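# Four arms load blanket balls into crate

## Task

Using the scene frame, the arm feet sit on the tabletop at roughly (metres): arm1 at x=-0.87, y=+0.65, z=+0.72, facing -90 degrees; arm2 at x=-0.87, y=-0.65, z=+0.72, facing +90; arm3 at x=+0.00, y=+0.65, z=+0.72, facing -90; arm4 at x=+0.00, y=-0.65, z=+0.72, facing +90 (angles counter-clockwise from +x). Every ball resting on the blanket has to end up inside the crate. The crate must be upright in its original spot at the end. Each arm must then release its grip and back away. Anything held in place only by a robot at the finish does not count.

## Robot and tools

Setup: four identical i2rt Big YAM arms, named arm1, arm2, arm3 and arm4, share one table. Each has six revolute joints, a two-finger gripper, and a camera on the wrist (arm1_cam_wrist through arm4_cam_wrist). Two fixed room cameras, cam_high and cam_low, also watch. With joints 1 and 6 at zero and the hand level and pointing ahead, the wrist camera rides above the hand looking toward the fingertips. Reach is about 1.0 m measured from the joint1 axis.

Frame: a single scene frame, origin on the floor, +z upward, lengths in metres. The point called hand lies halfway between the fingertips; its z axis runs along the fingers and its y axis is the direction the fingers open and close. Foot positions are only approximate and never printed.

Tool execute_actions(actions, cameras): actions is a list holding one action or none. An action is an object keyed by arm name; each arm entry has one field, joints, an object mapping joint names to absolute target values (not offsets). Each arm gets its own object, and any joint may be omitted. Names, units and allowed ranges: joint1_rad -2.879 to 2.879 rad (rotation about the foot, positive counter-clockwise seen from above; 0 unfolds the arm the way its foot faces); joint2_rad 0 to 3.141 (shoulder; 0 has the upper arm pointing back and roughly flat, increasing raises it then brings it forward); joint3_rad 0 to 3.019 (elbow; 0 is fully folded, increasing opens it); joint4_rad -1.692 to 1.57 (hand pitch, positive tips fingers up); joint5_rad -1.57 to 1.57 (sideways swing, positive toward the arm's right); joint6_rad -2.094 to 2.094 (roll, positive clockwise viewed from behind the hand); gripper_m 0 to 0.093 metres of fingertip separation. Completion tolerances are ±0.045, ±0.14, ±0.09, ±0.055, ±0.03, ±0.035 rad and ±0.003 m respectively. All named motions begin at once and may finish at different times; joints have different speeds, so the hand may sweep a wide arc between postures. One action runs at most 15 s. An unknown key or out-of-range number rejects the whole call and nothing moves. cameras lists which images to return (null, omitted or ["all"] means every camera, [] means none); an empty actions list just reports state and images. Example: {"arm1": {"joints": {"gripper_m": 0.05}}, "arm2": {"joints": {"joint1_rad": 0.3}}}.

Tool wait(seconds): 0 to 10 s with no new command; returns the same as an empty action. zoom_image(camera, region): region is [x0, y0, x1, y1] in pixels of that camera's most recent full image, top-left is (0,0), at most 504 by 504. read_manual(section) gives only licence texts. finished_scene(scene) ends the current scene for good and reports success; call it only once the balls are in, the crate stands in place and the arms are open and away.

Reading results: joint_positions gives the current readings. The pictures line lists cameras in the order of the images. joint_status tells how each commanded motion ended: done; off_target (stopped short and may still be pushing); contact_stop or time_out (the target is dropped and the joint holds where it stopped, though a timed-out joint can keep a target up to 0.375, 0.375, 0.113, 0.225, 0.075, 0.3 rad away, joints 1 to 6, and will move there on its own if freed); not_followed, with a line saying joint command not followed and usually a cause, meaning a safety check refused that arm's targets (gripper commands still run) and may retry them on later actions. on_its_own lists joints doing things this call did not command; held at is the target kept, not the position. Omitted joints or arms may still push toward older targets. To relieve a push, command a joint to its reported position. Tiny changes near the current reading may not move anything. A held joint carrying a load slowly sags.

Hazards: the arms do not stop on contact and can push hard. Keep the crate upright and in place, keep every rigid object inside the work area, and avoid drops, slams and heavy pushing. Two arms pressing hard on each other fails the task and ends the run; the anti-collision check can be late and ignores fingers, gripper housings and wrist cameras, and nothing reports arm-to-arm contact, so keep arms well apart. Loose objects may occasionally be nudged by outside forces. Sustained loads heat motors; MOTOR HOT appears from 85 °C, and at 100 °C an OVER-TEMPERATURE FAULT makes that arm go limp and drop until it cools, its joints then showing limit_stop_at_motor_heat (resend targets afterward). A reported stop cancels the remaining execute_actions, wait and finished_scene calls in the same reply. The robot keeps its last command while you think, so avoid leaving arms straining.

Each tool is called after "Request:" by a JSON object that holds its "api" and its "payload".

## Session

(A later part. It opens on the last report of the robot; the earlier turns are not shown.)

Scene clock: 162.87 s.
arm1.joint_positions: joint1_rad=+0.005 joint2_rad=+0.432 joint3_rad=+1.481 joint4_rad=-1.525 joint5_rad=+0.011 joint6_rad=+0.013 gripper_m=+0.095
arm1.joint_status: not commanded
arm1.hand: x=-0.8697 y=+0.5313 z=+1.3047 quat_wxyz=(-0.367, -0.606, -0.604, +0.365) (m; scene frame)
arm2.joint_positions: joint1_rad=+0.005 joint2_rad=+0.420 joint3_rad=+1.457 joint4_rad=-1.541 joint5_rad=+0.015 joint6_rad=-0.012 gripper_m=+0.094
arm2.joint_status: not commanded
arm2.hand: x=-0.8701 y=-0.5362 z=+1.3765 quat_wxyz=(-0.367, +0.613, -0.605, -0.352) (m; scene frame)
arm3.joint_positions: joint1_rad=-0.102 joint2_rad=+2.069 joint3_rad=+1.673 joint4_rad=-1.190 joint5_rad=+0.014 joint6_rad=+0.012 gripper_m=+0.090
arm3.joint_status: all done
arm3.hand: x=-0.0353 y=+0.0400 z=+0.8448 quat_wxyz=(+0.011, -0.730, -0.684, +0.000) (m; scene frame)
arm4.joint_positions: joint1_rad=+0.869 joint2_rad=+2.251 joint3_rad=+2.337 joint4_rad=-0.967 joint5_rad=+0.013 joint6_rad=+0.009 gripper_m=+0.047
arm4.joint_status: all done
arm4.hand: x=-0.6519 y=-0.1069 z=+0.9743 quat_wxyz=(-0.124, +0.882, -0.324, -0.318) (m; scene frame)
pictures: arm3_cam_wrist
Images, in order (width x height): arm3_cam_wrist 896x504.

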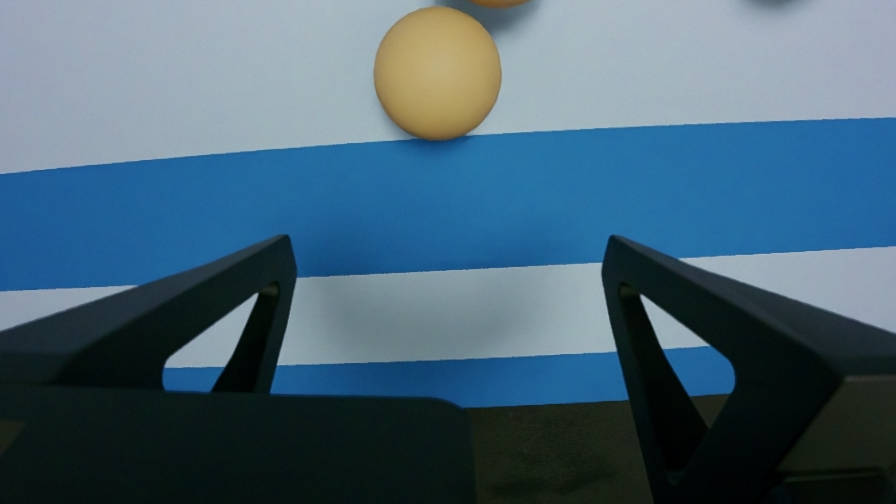

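Request:
{"api": "execute_actions", "payload": {"actions": [{"arm3":{"joints":{"joint2_rad":2.23,"joint3_rad":1.677,"joint4_rad":-1.018}},"arm4":{"joints":{"gripper_m":0.09}}}], "cameras": []}}

Request:
{"api": "execute_actions", "payload": {"actions": [{"arm3":{"joints":{"gripper_m":0.03}},"arm4":{"joints":{"joint2_rad":1.5,"joint3_rad":1.6,"joint4_rad":-1.3}}}], "cameras": []}}

Request:
{"api": "execute_actions", "payload": {"actions": [{"arm3":{"joints":{"joint1_rad":-0.87,"joint2_rad":1.5,"joint3_rad":1.6,"joint4_rad":-1.3}},"arm4":{"joints":{"joint1_rad":0.292}}}], "cameras": []}}

Request:
{"api": "execute_actions", "payload": {"actions": [{"arm3":{"joints":{"joint2_rad":2.4,"joint3_rad":2.56,"joint4_rad":-0.95}},"arm4":{"joints":{"joint2_rad":2.13,"joint3_rad":1.985,"joint4_rad":-1.386}}}], "cameras": ["arm4_cam_wrist"]}}

Scene clock: 169.20 s.
arm1.joint_positions: joint1_rad=+0.005 joint2_rad=+0.432 joint3_rad=+1.481 joint4_rad=-1.525 joint5_rad=+0.011 joint6_rad=+0.013 gripper_m=+0.095
arm1.joint_status: not commanded
arm1.hand: x=-0.8697 y=+0.5313 z=+1.3047 quat_wxyz=(-0.367, -0.606, -0.604, +0.365) (m; scene frame)
arm2.joint_positions: joint1_rad=+0.005 joint2_rad=+0.420 joint3_rad=+1.457 joint4_rad=-1.541 joint5_rad=+0.015 joint6_rad=-0.012 gripper_m=+0.094
arm2.joint_status: not commanded
arm2.hand: x=-0.8701 y=-0.5362 z=+1.3765 quat_wxyz=(-0.367, +0.613, -0.605, -0.352) (m; scene frame)
arm3.joint_positions: joint1_rad=-0.102 joint2_rad=+2.228 joint3_rad=+1.674 joint4_rad=-1.026 joint5_rad=+0.014 joint6_rad=+0.012 gripper_m=+0.090
arm3.joint_status: all done
arm3.hand: x=-0.0364 y=+0.0214 z=+0.7494 quat_wxyz=(+0.008, -0.730, -0.684, +0.002) (m; scene frame)
arm4.joint_positions: joint1_rad=+0.869 joint2_rad=+2.251 joint3_rad=+2.337 joint4_rad=-0.967 joint5_rad=+0.013 joint6_rad=+0.009 gripper_m=+0.090
arm4.joint_status: all done
arm4.hand: x=-0.6519 y=-0.1069 z=+0.9743 quat_wxyz=(-0.124, +0.882, -0.324, -0.318) (m; scene frame)
pictures: none
No camera images: the call's "cameras" was empty. Leave "cameras" out to get every camera's image.

Scene clock: 170.80 s.
arm1.joint_positions: joint1_rad=+0.005 joint2_rad=+0.432 joint3_rad=+1.481 joint4_rad=-1.525 joint5_rad=+0.011 joint6_rad=+0.013 gripper_m=+0.095
arm1.joint_status: not commanded
arm1.hand: x=-0.8697 y=+0.5313 z=+1.3047 quat_wxyz=(-0.367, -0.606, -0.604, +0.365) (m; scene frame)
arm2.joint_positions: joint1_rad=+0.005 joint2_rad=+0.420 joint3_rad=+1.457 joint4_rad=-1.541 joint5_rad=+0.015 joint6_rad=-0.012 gripper_m=+0.094
arm2.joint_status: not commanded
arm2.hand: x=-0.8701 y=-0.5362 z=+1.3765 quat_wxyz=(-0.367, +0.613, -0.605, -0.352) (m; scene frame)
arm3.joint_positions: joint1_rad=-0.102 joint2_rad=+2.228 joint3_rad=+1.674 joint4_rad=-1.026 joint5_rad=+0.014 joint6_rad=+0.012 gripper_m=+0.046
arm3.joint_status: gripper_m off_target (ended at +0.046, target +0.030)
arm3.hand: x=-0.0364 y=+0.0214 z=+0.7494 quat_wxyz=(+0.008, -0.730, -0.684, +0.002) (m; scene frame)
arm4.joint_positions: joint1_rad=+0.869 joint2_rad=+1.491 joint3_rad=+1.608 joint4_rad=-1.293 joint5_rad=+0.013 joint6_rad=+0.009 gripper_m=+0.090
arm4.joint_status: all done
arm4.hand: x=-0.4086 y=-0.3106 z=+1.0781 quat_wxyz=(-0.077, +0.920, -0.338, -0.184) (m; scene frame)
pictures: none
No camera images: the call's "cameras" was empty. Leave "cameras" out to get every camera's image.

Scene clock: 172.50 s.
arm1.joint_positions: joint1_rad=+0.005 joint2_rad=+0.432 joint3_rad=+1.481 joint4_rad=-1.525 joint5_rad=+0.011 joint6_rad=+0.013 gripper_m=+0.095
arm1.joint_status: not commanded
arm1.hand: x=-0.8697 y=+0.5313 z=+1.3047 quat_wxyz=(-0.367, -0.606, -0.604, +0.365) (m; scene frame)
arm2.joint_positions: joint1_rad=+0.005 joint2_rad=+0.420 joint3_rad=+1.457 joint4_rad=-1.541 joint5_rad=+0.015 joint6_rad=-0.012 gripper_m=+0.094
arm2.joint_status: not commanded
arm2.hand: x=-0.8701 y=-0.5362 z=+1.3765 quat_wxyz=(-0.367, +0.613, -0.605, -0.352) (m; scene frame)
arm3.joint_positions: joint1_rad=-0.875 joint2_rad=+1.508 joint3_rad=+1.583 joint4_rad=-1.291 joint5_rad=+0.018 joint6_rad=+0.012 gripper_m=+0.046
arm3.joint_status: all done
arm3.hand: x=-0.3933 y=+0.2922 z=+1.1182 quat_wxyz=(-0.057, -0.919, -0.351, +0.168) (m; scene frame)
arm4.joint_positions: joint1_rad=+0.287 joint2_rad=+1.491 joint3_rad=+1.608 joint4_rad=-1.293 joint5_rad=+0.015 joint6_rad=+0.007 gripper_m=+0.090
arm4.joint_status: all done
arm4.hand: x=-0.1523 y=-0.1425 z=+1.0803 quat_wxyz=(-0.127, +0.784, -0.587, -0.156) (m; scene frame)
pictures: none
No camera images: the call's "cameras" was empty. Leave "cameras" out to get every camera's image.

Scene clock: 174.37 s.
arm1.joint_positions: joint1_rad=+0.005 joint2_rad=+0.432 joint3_rad=+1.481 joint4_rad=-1.525 joint5_rad=+0.011 joint6_rad=+0.013 gripper_m=+0.095
arm1.joint_status: not commanded
arm1.hand: x=-0.8697 y=+0.5313 z=+1.3047 quat_wxyz=(-0.367, -0.606, -0.604, +0.365) (m; scene frame)
arm2.joint_positions: joint1_rad=+0.005 joint2_rad=+0.420 joint3_rad=+1.457 joint4_rad=-1.541 joint5_rad=+0.015 joint6_rad=-0.012 gripper_m=+0.094
arm2.joint_status: not commanded
arm2.hand: x=-0.8701 y=-0.5362 z=+1.3765 quat_wxyz=(-0.367, +0.613, -0.605, -0.352) (m; scene frame)
arm3.joint_positions: joint1_rad=-0.875 joint2_rad=+2.414 joint3_rad=+2.502 joint4_rad=-0.962 joint5_rad=+0.018 joint6_rad=+0.012 gripper_m=+0.046
arm3.joint_status: all done
arm3.hand: x=-0.6552 y=+0.0508 z=+0.9841 quat_wxyz=(-0.118, -0.878, -0.334, +0.321) (m; scene frame)
arm4.joint_positions: joint1_rad=+0.287 joint2_rad=+2.159 joint3_rad=+1.927 joint4_rad=-1.380 joint5_rad=+0.015 joint6_rad=+0.007 gripper_m=+0.090
arm4.joint_status: all done
arm4.hand: x=-0.1859 y=-0.0278 z=+0.8250 quat_wxyz=(+0.001, +0.801, -0.599, +0.018) (m; scene frame)
pictures: arm4_cam_wrist
Images, in order (width x height): arm4_cam_wrist 896x504.

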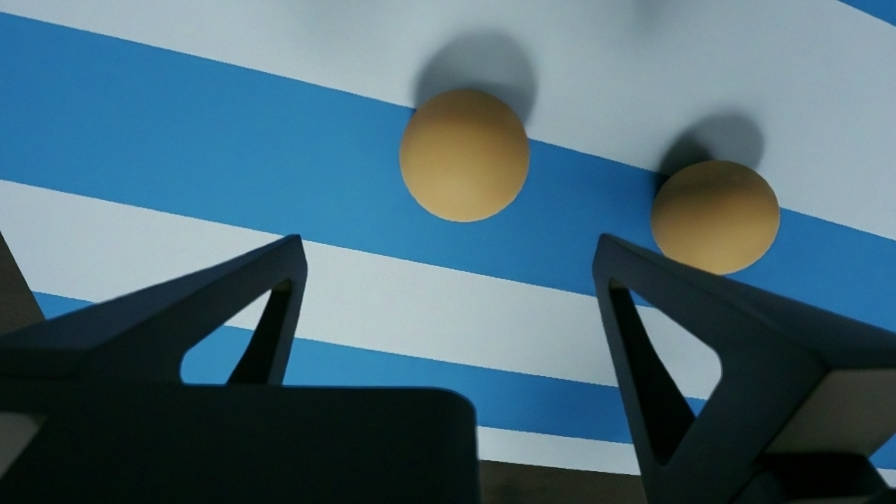

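Request:
{"api": "execute_actions", "payload": {"actions": [{"arm4":{"joints":{"joint2_rad":2.204,"joint3_rad":1.776,"joint4_rad":-1.143}},"arm3":{"joints":{"gripper_m":0.09}}}], "cameras": []}}

Request:
{"api": "execute_actions", "payload": {"actions": [{"arm4":{"joints":{"gripper_m":0.03}},"arm3":{"joints":{"joint2_rad":1.5,"joint3_rad":1.6,"joint4_rad":-1.3}}}], "cameras": []}}

Request:
{"api": "execute_actions", "payload": {"actions": [{"arm4":{"joints":{"joint1_rad":0.876,"joint2_rad":1.5,"joint3_rad":1.6,"joint4_rad":-1.3}},"arm3":{"joints":{"joint1_rad":-0.172}}}], "cameras": []}}

Request:
{"api": "execute_actions", "payload": {"actions": [{"arm4":{"joints":{"joint2_rad":2.235,"joint3_rad":2.404,"joint4_rad":-0.954}},"arm3":{"joints":{"joint2_rad":2.217,"joint3_rad":1.968,"joint4_rad":-1.292}}}], "cameras": ["arm3_cam_wrist"]}}

Scene clock: 182.33 s.
arm1.joint_positions: joint1_rad=+0.005 joint2_rad=+0.432 joint3_rad=+1.481 joint4_rad=-1.525 joint5_rad=+0.011 joint6_rad=+0.013 gripper_m=+0.095
arm1.joint_status: not commanded
arm1.hand: x=-0.8697 y=+0.5313 z=+1.3047 quat_wxyz=(-0.367, -0.606, -0.604, +0.365) (m; scene frame)
arm2.joint_positions: joint1_rad=+0.005 joint2_rad=+0.420 joint3_rad=+1.457 joint4_rad=-1.541 joint5_rad=+0.015 joint6_rad=-0.012 gripper_m=+0.094
arm2.joint_status: not commanded
arm2.hand: x=-0.8701 y=-0.5362 z=+1.3765 quat_wxyz=(-0.367, +0.613, -0.605, -0.352) (m; scene frame)
arm3.joint_positions: joint1_rad=-0.875 joint2_rad=+2.414 joint3_rad=+2.502 joint4_rad=-0.962 joint5_rad=+0.018 joint6_rad=+0.012 gripper_m=+0.090
arm3.joint_status: all done
arm3.hand: x=-0.6552 y=+0.0508 z=+0.9841 quat_wxyz=(-0.118, -0.878, -0.334, +0.321) (m; scene frame)
arm4.joint_positions: joint1_rad=+0.287 joint2_rad=+2.193 joint3_rad=+1.780 joint4_rad=-1.154 joint5_rad=+0.015 joint6_rad=+0.007 gripper_m=+0.090
arm4.joint_status: all done
arm4.hand: x=-0.1853 y=-0.0285 z=+0.7500 quat_wxyz=(-0.012, +0.801, -0.599, +0.000) (m; scene frame)
pictures: none
No camera images: the call's "cameras" was empty. Leave "cameras" out to get every camera's image.

Scene clock: 184.07 s.
arm1.joint_positions: joint1_rad=+0.005 joint2_rad=+0.432 joint3_rad=+1.481 joint4_rad=-1.525 joint5_rad=+0.011 joint6_rad=+0.013 gripper_m=+0.095
arm1.joint_status: not commanded
arm1.hand: x=-0.8697 y=+0.5313 z=+1.3047 quat_wxyz=(-0.367, -0.606, -0.604, +0.365) (m; scene frame)
arm2.joint_positions: joint1_rad=+0.005 joint2_rad=+0.420 joint3_rad=+1.457 joint4_rad=-1.541 joint5_rad=+0.015 joint6_rad=-0.012 gripper_m=+0.094
arm2.joint_status: not commanded
arm2.hand: x=-0.8701 y=-0.5362 z=+1.3765 quat_wxyz=(-0.367, +0.613, -0.605, -0.352) (m; scene frame)
arm3.joint_positions: joint1_rad=-0.875 joint2_rad=+1.507 joint3_rad=+1.596 joint4_rad=-1.292 joint5_rad=+0.018 joint6_rad=+0.012 gripper_m=+0.090
arm3.joint_status: all done
arm3.hand: x=-0.3949 y=+0.2907 z=+1.1250 quat_wxyz=(-0.059, -0.918, -0.351, +0.174) (m; scene frame)
arm4.joint_positions: joint1_rad=+0.289 joint2_rad=+2.193 joint3_rad=+1.780 joint4_rad=-1.154 joint5_rad=+0.014 joint6_rad=+0.007 gripper_m=+0.046
arm4.joint_status: gripper_m off_target (ended at +0.046, target +0.030)
arm4.hand: x=-0.1869 y=-0.0290 z=+0.7500 quat_wxyz=(-0.012, +0.802, -0.598, +0.000) (m; scene frame)
pictures: none
No camera images: the call's "cameras" was empty. Leave "cameras" out to get every camera's image.

Scene clock: 185.77 s.
arm1.joint_positions: joint1_rad=+0.005 joint2_rad=+0.432 joint3_rad=+1.481 joint4_rad=-1.525 joint5_rad=+0.011 joint6_rad=+0.013 gripper_m=+0.095
arm1.joint_status: not commanded
arm1.hand: x=-0.8697 y=+0.5313 z=+1.3047 quat_wxyz=(-0.367, -0.606, -0.604, +0.365) (m; scene frame)
arm2.joint_positions: joint1_rad=+0.005 joint2_rad=+0.420 joint3_rad=+1.457 joint4_rad=-1.541 joint5_rad=+0.015 joint6_rad=-0.012 gripper_m=+0.094
arm2.joint_status: not commanded
arm2.hand: x=-0.8701 y=-0.5362 z=+1.3765 quat_wxyz=(-0.367, +0.613, -0.605, -0.352) (m; scene frame)
arm3.joint_positions: joint1_rad=-0.166 joint2_rad=+1.507 joint3_rad=+1.596 joint4_rad=-1.292 joint5_rad=+0.014 joint6_rad=+0.012 gripper_m=+0.090
arm3.joint_status: all done
arm3.hand: x=-0.0646 y=+0.1199 z=+1.1247 quat_wxyz=(-0.117, -0.739, -0.648, +0.141) (m; scene frame)
arm4.joint_positions: joint1_rad=+0.871 joint2_rad=+1.496 joint3_rad=+1.591 joint4_rad=-1.292 joint5_rad=+0.013 joint6_rad=+0.005 gripper_m=+0.046
arm4.joint_status: all done
arm4.hand: x=-0.4077 y=-0.3123 z=+1.0679 quat_wxyz=(-0.074, +0.923, -0.336, -0.174) (m; scene frame)
pictures: none
No camera images: the call's "cameras" was empty. Leave "cameras" out to get every camera's image.

Scene clock: 187.47 s.
arm1.joint_positions: joint1_rad=+0.005 joint2_rad=+0.432 joint3_rad=+1.481 joint4_rad=-1.525 joint5_rad=+0.011 joint6_rad=+0.013 gripper_m=+0.095
arm1.joint_status: not commanded
arm1.hand: x=-0.8697 y=+0.5313 z=+1.3047 quat_wxyz=(-0.367, -0.606, -0.604, +0.365) (m; scene frame)
arm2.joint_positions: joint1_rad=+0.005 joint2_rad=+0.420 joint3_rad=+1.457 joint4_rad=-1.541 joint5_rad=+0.015 joint6_rad=-0.012 gripper_m=+0.094
arm2.joint_status: not commanded
arm2.hand: x=-0.8701 y=-0.5362 z=+1.3765 quat_wxyz=(-0.367, +0.613, -0.605, -0.352) (m; scene frame)
arm3.joint_positions: joint1_rad=-0.166 joint2_rad=+2.221 joint3_rad=+1.933 joint4_rad=-1.293 joint5_rad=+0.014 joint6_rad=+0.012 gripper_m=+0.090
arm3.joint_status: all done
arm3.hand: x=-0.0805 y=-0.0139 z=+0.8436 quat_wxyz=(+0.009, -0.751, -0.660, +0.002) (m; scene frame)
arm4.joint_positions: joint1_rad=+0.871 joint2_rad=+2.252 joint3_rad=+2.336 joint4_rad=-0.967 joint5_rad=+0.013 joint6_rad=+0.005 gripper_m=+0.046
arm4.joint_status: all done
arm4.hand: x=-0.6527 y=-0.1081 z=+0.9732 quat_wxyz=(-0.124, +0.884, -0.322, -0.317) (m; scene frame)
pictures: arm3_cam_wrist
Images, in order (width x height): arm3_cam_wrist 896x504.

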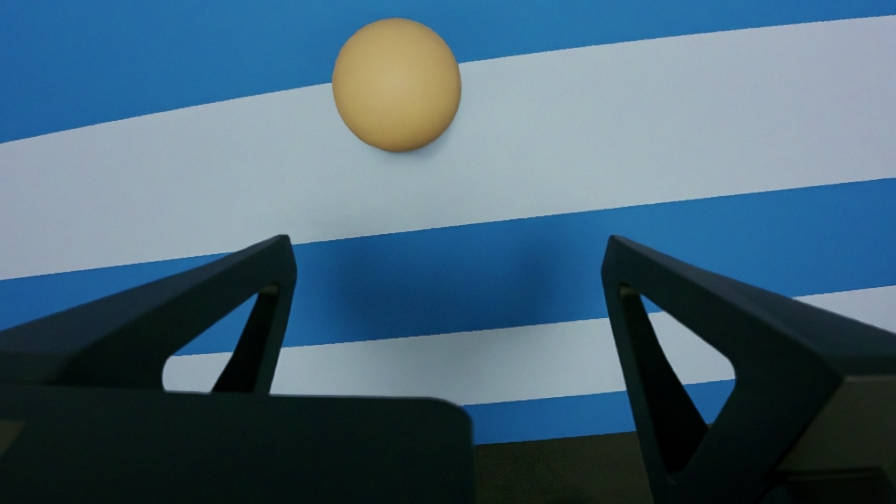

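Request:
{"api": "execute_actions", "payload": {"actions": [{"arm3":{"joints":{"joint1_rad":-0.138}},"arm4":{"joints":{"gripper_m":0.09}}}], "cameras": []}}

Request:
{"api": "execute_actions", "payload": {"actions": [{"arm3":{"joints":{"joint2_rad":2.363,"joint3_rad":1.928,"joint4_rad":-1.136}},"arm4":{"joints":{"joint2_rad":1.0,"joint3_rad":1.5,"joint4_rad":-1.3}}}], "cameras": []}}

Request:
{"api": "execute_actions", "payload": {"actions": [{"arm3":{"joints":{"gripper_m":0.03}}}], "cameras": []}}

Request:
{"api": "execute_actions", "payload": {"actions": [{"arm3":{"joints":{"joint1_rad":-0.87,"joint2_rad":1.5,"joint3_rad":1.6,"joint4_rad":-1.3}}}], "cameras": []}}

Request:
{"api": "execute_actions", "payload": {"actions": [{"arm3":{"joints":{"joint2_rad":2.4,"joint3_rad":2.56,"joint4_rad":-0.95}}}], "cameras": []}}

Request:
{"api": "execute_actions", "payload": {"actions": [{"arm3":{"joints":{"gripper_m":0.09}}}], "cameras": []}}

Request:
{"api": "execute_actions", "payload": {"actions": [{"arm3":{"joints":{"joint2_rad":1.0,"joint3_rad":1.5,"joint4_rad":-1.3}}}], "cameras": ["cam_high","arm1_cam_wrist"]}}

Scene clock: 194.63 s.
arm1.joint_positions: joint1_rad=+0.005 joint2_rad=+0.432 joint3_rad=+1.481 joint4_rad=-1.525 joint5_rad=+0.011 joint6_rad=+0.013 gripper_m=+0.095
arm1.joint_status: not commanded
arm1.hand: x=-0.8697 y=+0.5313 z=+1.3047 quat_wxyz=(-0.367, -0.606, -0.604, +0.365) (m; scene frame)
arm2.joint_positions: joint1_rad=+0.005 joint2_rad=+0.420 joint3_rad=+1.457 joint4_rad=-1.541 joint5_rad=+0.015 joint6_rad=-0.012 gripper_m=+0.094
arm2.joint_status: not commanded
arm2.hand: x=-0.8701 y=-0.5362 z=+1.3765 quat_wxyz=(-0.367, +0.613, -0.605, -0.352) (m; scene frame)
arm3.joint_positions: joint1_rad=-0.138 joint2_rad=+2.221 joint3_rad=+1.933 joint4_rad=-1.293 joint5_rad=+0.014 joint6_rad=+0.012 gripper_m=+0.090
arm3.joint_status: all done
arm3.hand: x=-0.0620 y=-0.0159 z=+0.8436 quat_wxyz=(+0.009, -0.742, -0.671, +0.002) (m; scene frame)
arm4.joint_positions: joint1_rad=+0.871 joint2_rad=+2.252 joint3_rad=+2.336 joint4_rad=-0.967 joint5_rad=+0.013 joint6_rad=+0.005 gripper_m=+0.090
arm4.joint_status: all done
arm4.hand: x=-0.6527 y=-0.1081 z=+0.9732 quat_wxyz=(-0.124, +0.884, -0.322, -0.317) (m; scene frame)
pictures: none
No camera images: the call's "cameras" was empty. Leave "cameras" out to get every camera's image.

Scene clock: 196.43 s.
arm1.joint_positions: joint1_rad=+0.005 joint2_rad=+0.432 joint3_rad=+1.481 joint4_rad=-1.525 joint5_rad=+0.011 joint6_rad=+0.013 gripper_m=+0.095
arm1.joint_status: not commanded
arm1.hand: x=-0.8697 y=+0.5313 z=+1.3047 quat_wxyz=(-0.367, -0.606, -0.604, +0.365) (m; scene frame)
arm2.joint_positions: joint1_rad=+0.005 joint2_rad=+0.420 joint3_rad=+1.457 joint4_rad=-1.541 joint5_rad=+0.015 joint6_rad=-0.012 gripper_m=+0.094
arm2.joint_status: not commanded
arm2.hand: x=-0.8701 y=-0.5362 z=+1.3765 quat_wxyz=(-0.367, +0.613, -0.605, -0.352) (m; scene frame)
arm3.joint_positions: joint1_rad=-0.138 joint2_rad=+2.359 joint3_rad=+1.928 joint4_rad=-1.143 joint5_rad=+0.014 joint6_rad=+0.012 gripper_m=+0.090
arm3.joint_status: all done
arm3.hand: x=-0.0634 y=-0.0313 z=+0.7510 quat_wxyz=(+0.007, -0.742, -0.671, +0.004) (m; scene frame)
arm4.joint_positions: joint1_rad=+0.871 joint2_rad=+0.986 joint3_rad=+1.511 joint4_rad=-1.293 joint5_rad=+0.013 joint6_rad=+0.005 gripper_m=+0.090
arm4.joint_status: all done
arm4.hand: x=-0.2891 y=-0.4129 z=+1.2506 quat_wxyz=(-0.142, +0.864, -0.315, -0.367) (m; scene frame)
pictures: none
No camera images: the call's "cameras" was empty. Leave "cameras" out to get every camera's image.

Scene clock: 197.07 s.
arm1.joint_positions: joint1_rad=+0.005 joint2_rad=+0.432 joint3_rad=+1.481 joint4_rad=-1.525 joint5_rad=+0.011 joint6_rad=+0.013 gripper_m=+0.095
arm1.joint_status: not commanded
arm1.hand: x=-0.8697 y=+0.5313 z=+1.3047 quat_wxyz=(-0.367, -0.606, -0.604, +0.365) (m; scene frame)
arm2.joint_positions: joint1_rad=+0.005 joint2_rad=+0.420 joint3_rad=+1.457 joint4_rad=-1.541 joint5_rad=+0.015 joint6_rad=-0.012 gripper_m=+0.094
arm2.joint_status: not commanded
arm2.hand: x=-0.8701 y=-0.5362 z=+1.3765 quat_wxyz=(-0.367, +0.613, -0.605, -0.352) (m; scene frame)
arm3.joint_positions: joint1_rad=-0.138 joint2_rad=+2.359 joint3_rad=+1.928 joint4_rad=-1.143 joint5_rad=+0.014 joint6_rad=+0.012 gripper_m=+0.047
arm3.joint_status: gripper_m off_target (ended at +0.047, target +0.030)
arm3.hand: x=-0.0634 y=-0.0313 z=+0.7510 quat_wxyz=(+0.007, -0.742, -0.671, +0.004) (m; scene frame)
arm4.joint_positions: joint1_rad=+0.871 joint2_rad=+0.986 joint3_rad=+1.511 joint4_rad=-1.293 joint5_rad=+0.013 joint6_rad=+0.005 gripper_m=+0.090
arm4.joint_status: not commanded
arm4.hand: x=-0.2891 y=-0.4129 z=+1.2506 quat_wxyz=(-0.142, +0.864, -0.315, -0.367) (m; scene frame)
pictures: none
No camera images: the call's "cameras" was empty. Leave "cameras" out to get every camera's image.

Scene clock: 198.87 s.
arm1.joint_positions: joint1_rad=+0.005 joint2_rad=+0.432 joint3_rad=+1.481 joint4_rad=-1.525 joint5_rad=+0.011 joint6_rad=+0.013 gripper_m=+0.095
arm1.joint_status: not commanded
arm1.hand: x=-0.8697 y=+0.5313 z=+1.3047 quat_wxyz=(-0.367, -0.606, -0.604, +0.365) (m; scene frame)
arm2.joint_positions: joint1_rad=+0.005 joint2_rad=+0.420 joint3_rad=+1.457 joint4_rad=-1.541 joint5_rad=+0.015 joint6_rad=-0.012 gripper_m=+0.094
arm2.joint_status: not commanded
arm2.hand: x=-0.8701 y=-0.5362 z=+1.3765 quat_wxyz=(-0.367, +0.613, -0.605, -0.352) (m; scene frame)
arm3.joint_positions: joint1_rad=-0.871 joint2_rad=+1.508 joint3_rad=+1.595 joint4_rad=-1.291 joint5_rad=+0.017 joint6_rad=+0.012 gripper_m=+0.047
arm3.joint_status: all done
arm3.hand: x=-0.3935 y=+0.2885 z=+1.1238 quat_wxyz=(-0.060, -0.918, -0.353, +0.173) (m; scene frame)
arm4.joint_positions: joint1_rad=+0.871 joint2_rad=+0.986 joint3_rad=+1.511 joint4_rad=-1.293 joint5_rad=+0.013 joint6_rad=+0.005 gripper_m=+0.090
arm4.joint_status: not commanded
arm4.hand: x=-0.2891 y=-0.4129 z=+1.2506 quat_wxyz=(-0.142, +0.864, -0.315, -0.367) (m; scene frame)
pictures: none
No camera images: the call's "cameras" was empty. Leave "cameras" out to get every camera's image.

Scene clock: 200.73 s.
arm1.joint_positions: joint1_rad=+0.005 joint2_rad=+0.432 joint3_rad=+1.481 joint4_rad=-1.525 joint5_rad=+0.011 joint6_rad=+0.013 gripper_m=+0.095
arm1.joint_status: not commanded
arm1.hand: x=-0.8697 y=+0.5313 z=+1.3047 quat_wxyz=(-0.367, -0.606, -0.604, +0.365) (m; scene frame)
arm2.joint_positions: joint1_rad=+0.005 joint2_rad=+0.420 joint3_rad=+1.457 joint4_rad=-1.541 joint5_rad=+0.015 joint6_rad=-0.012 gripper_m=+0.094
arm2.joint_status: not commanded
arm2.hand: x=-0.8701 y=-0.5362 z=+1.3765 quat_wxyz=(-0.367, +0.613, -0.605, -0.352) (m; scene frame)
arm3.joint_positions: joint1_rad=-0.871 joint2_rad=+2.415 joint3_rad=+2.502 joint4_rad=-0.962 joint5_rad=+0.017 joint6_rad=+0.012 gripper_m=+0.047
arm3.joint_status: all done
arm3.hand: x=-0.6523 y=+0.0477 z=+0.9838 quat_wxyz=(-0.119, -0.878, -0.336, +0.320) (m; scene frame)
arm4.joint_positions: joint1_rad=+0.871 joint2_rad=+0.986 joint3_rad=+1.511 joint4_rad=-1.293 joint5_rad=+0.013 joint6_rad=+0.005 gripper_m=+0.090
arm4.joint_status: not commanded
arm4.hand: x=-0.2891 y=-0.4129 z=+1.2506 quat_wxyz=(-0.142, +0.864, -0.315, -0.367) (m; scene frame)
pictures: none
No camera images: the call's "cameras" was empty. Leave "cameras" out to get every camera's image.

Scene clock: 201.37 s.
arm1.joint_positions: joint1_rad=+0.005 joint2_rad=+0.432 joint3_rad=+1.481 joint4_rad=-1.525 joint5_rad=+0.011 joint6_rad=+0.013 gripper_m=+0.095
arm1.joint_status: not commanded
arm1.hand: x=-0.8697 y=+0.5313 z=+1.3047 quat_wxyz=(-0.367, -0.606, -0.604, +0.365) (m; scene frame)
arm2.joint_positions: joint1_rad=+0.005 joint2_rad=+0.420 joint3_rad=+1.457 joint4_rad=-1.541 joint5_rad=+0.015 joint6_rad=-0.012 gripper_m=+0.094
arm2.joint_status: not commanded
arm2.hand: x=-0.8701 y=-0.5362 z=+1.3765 quat_wxyz=(-0.367, +0.613, -0.605, -0.352) (m; scene frame)
arm3.joint_positions: joint1_rad=-0.871 joint2_rad=+2.415 joint3_rad=+2.502 joint4_rad=-0.962 joint5_rad=+0.017 joint6_rad=+0.012 gripper_m=+0.090
arm3.joint_status: all done
arm3.hand: x=-0.6523 y=+0.0477 z=+0.9838 quat_wxyz=(-0.119, -0.878, -0.336, +0.320) (m; scene frame)
arm4.joint_positions: joint1_rad=+0.871 joint2_rad=+0.986 joint3_rad=+1.511 joint4_rad=-1.293 joint5_rad=+0.013 joint6_rad=+0.005 gripper_m=+0.090
arm4.joint_status: not commanded
arm4.hand: x=-0.2891 y=-0.4129 z=+1.2506 quat_wxyz=(-0.142, +0.864, -0.315, -0.367) (m; scene frame)
pictures: none
No camera images: the call's "cameras" was empty. Leave "cameras" out to get every camera's image.

Scene clock: 203.20 s.
arm1.joint_positions: joint1_rad=+0.005 joint2_rad=+0.432 joint3_rad=+1.481 joint4_rad=-1.525 joint5_rad=+0.011 joint6_rad=+0.013 gripper_m=+0.095
arm1.joint_status: not commanded
arm1.hand: x=-0.8697 y=+0.5313 z=+1.3047 quat_wxyz=(-0.367, -0.606, -0.604, +0.365) (m; scene frame)
arm2.joint_positions: joint1_rad=+0.005 joint2_rad=+0.420 joint3_rad=+1.457 joint4_rad=-1.541 joint5_rad=+0.015 joint6_rad=-0.012 gripper_m=+0.094
arm2.joint_status: not commanded
arm2.hand: x=-0.8701 y=-0.5362 z=+1.3765 quat_wxyz=(-0.367, +0.613, -0.605, -0.352) (m; scene frame)
arm3.joint_positions: joint1_rad=-0.871 joint2_rad=+0.993 joint3_rad=+1.502 joint4_rad=-1.293 joint5_rad=+0.017 joint6_rad=+0.012 gripper_m=+0.090
arm3.joint_status: all done
arm3.hand: x=-0.2798 y=+0.3942 z=+1.3045 quat_wxyz=(-0.135, -0.862, -0.330, +0.359) (m; scene frame)
arm4.joint_positions: joint1_rad=+0.871 joint2_rad=+0.986 joint3_rad=+1.511 joint4_rad=-1.293 joint5_rad=+0.013 joint6_rad=+0.005 gripper_m=+0.090
arm4.joint_status: not commanded
arm4.hand: x=-0.2891 y=-0.4129 z=+1.2506 quat_wxyz=(-0.142, +0.864, -0.315, -0.367) (m; scene frame)
pictures: arm1_cam_wrist, cam_high
Images, in order (width x height): arm1_cam_wrist 896x504, cam_high 896x504.

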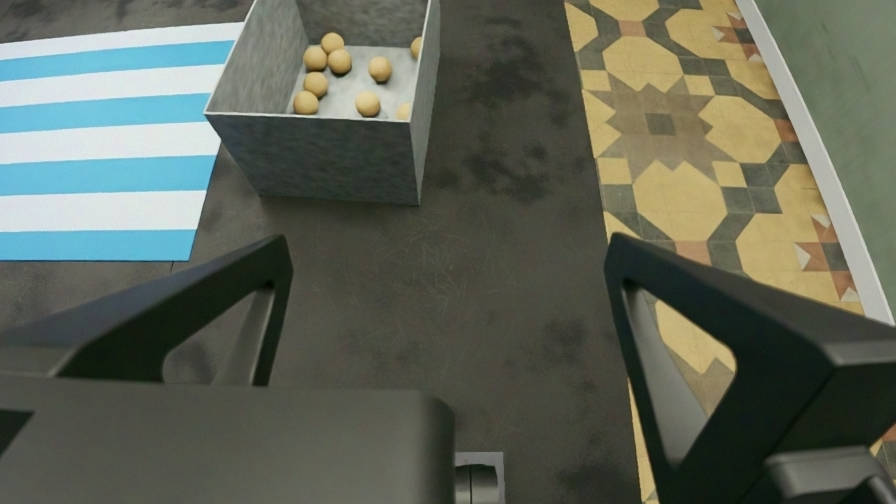

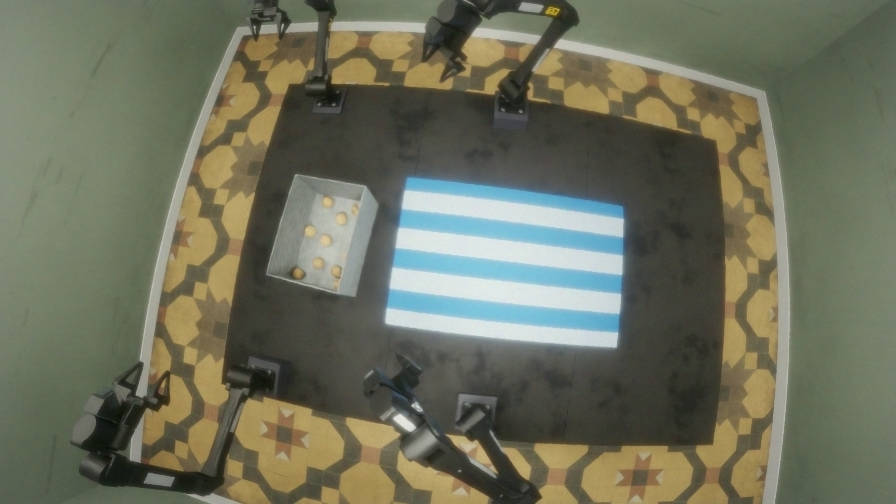

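Request:
{"api": "finished_scene", "payload": {"scene": 1}}

The scene is finished: the task was done.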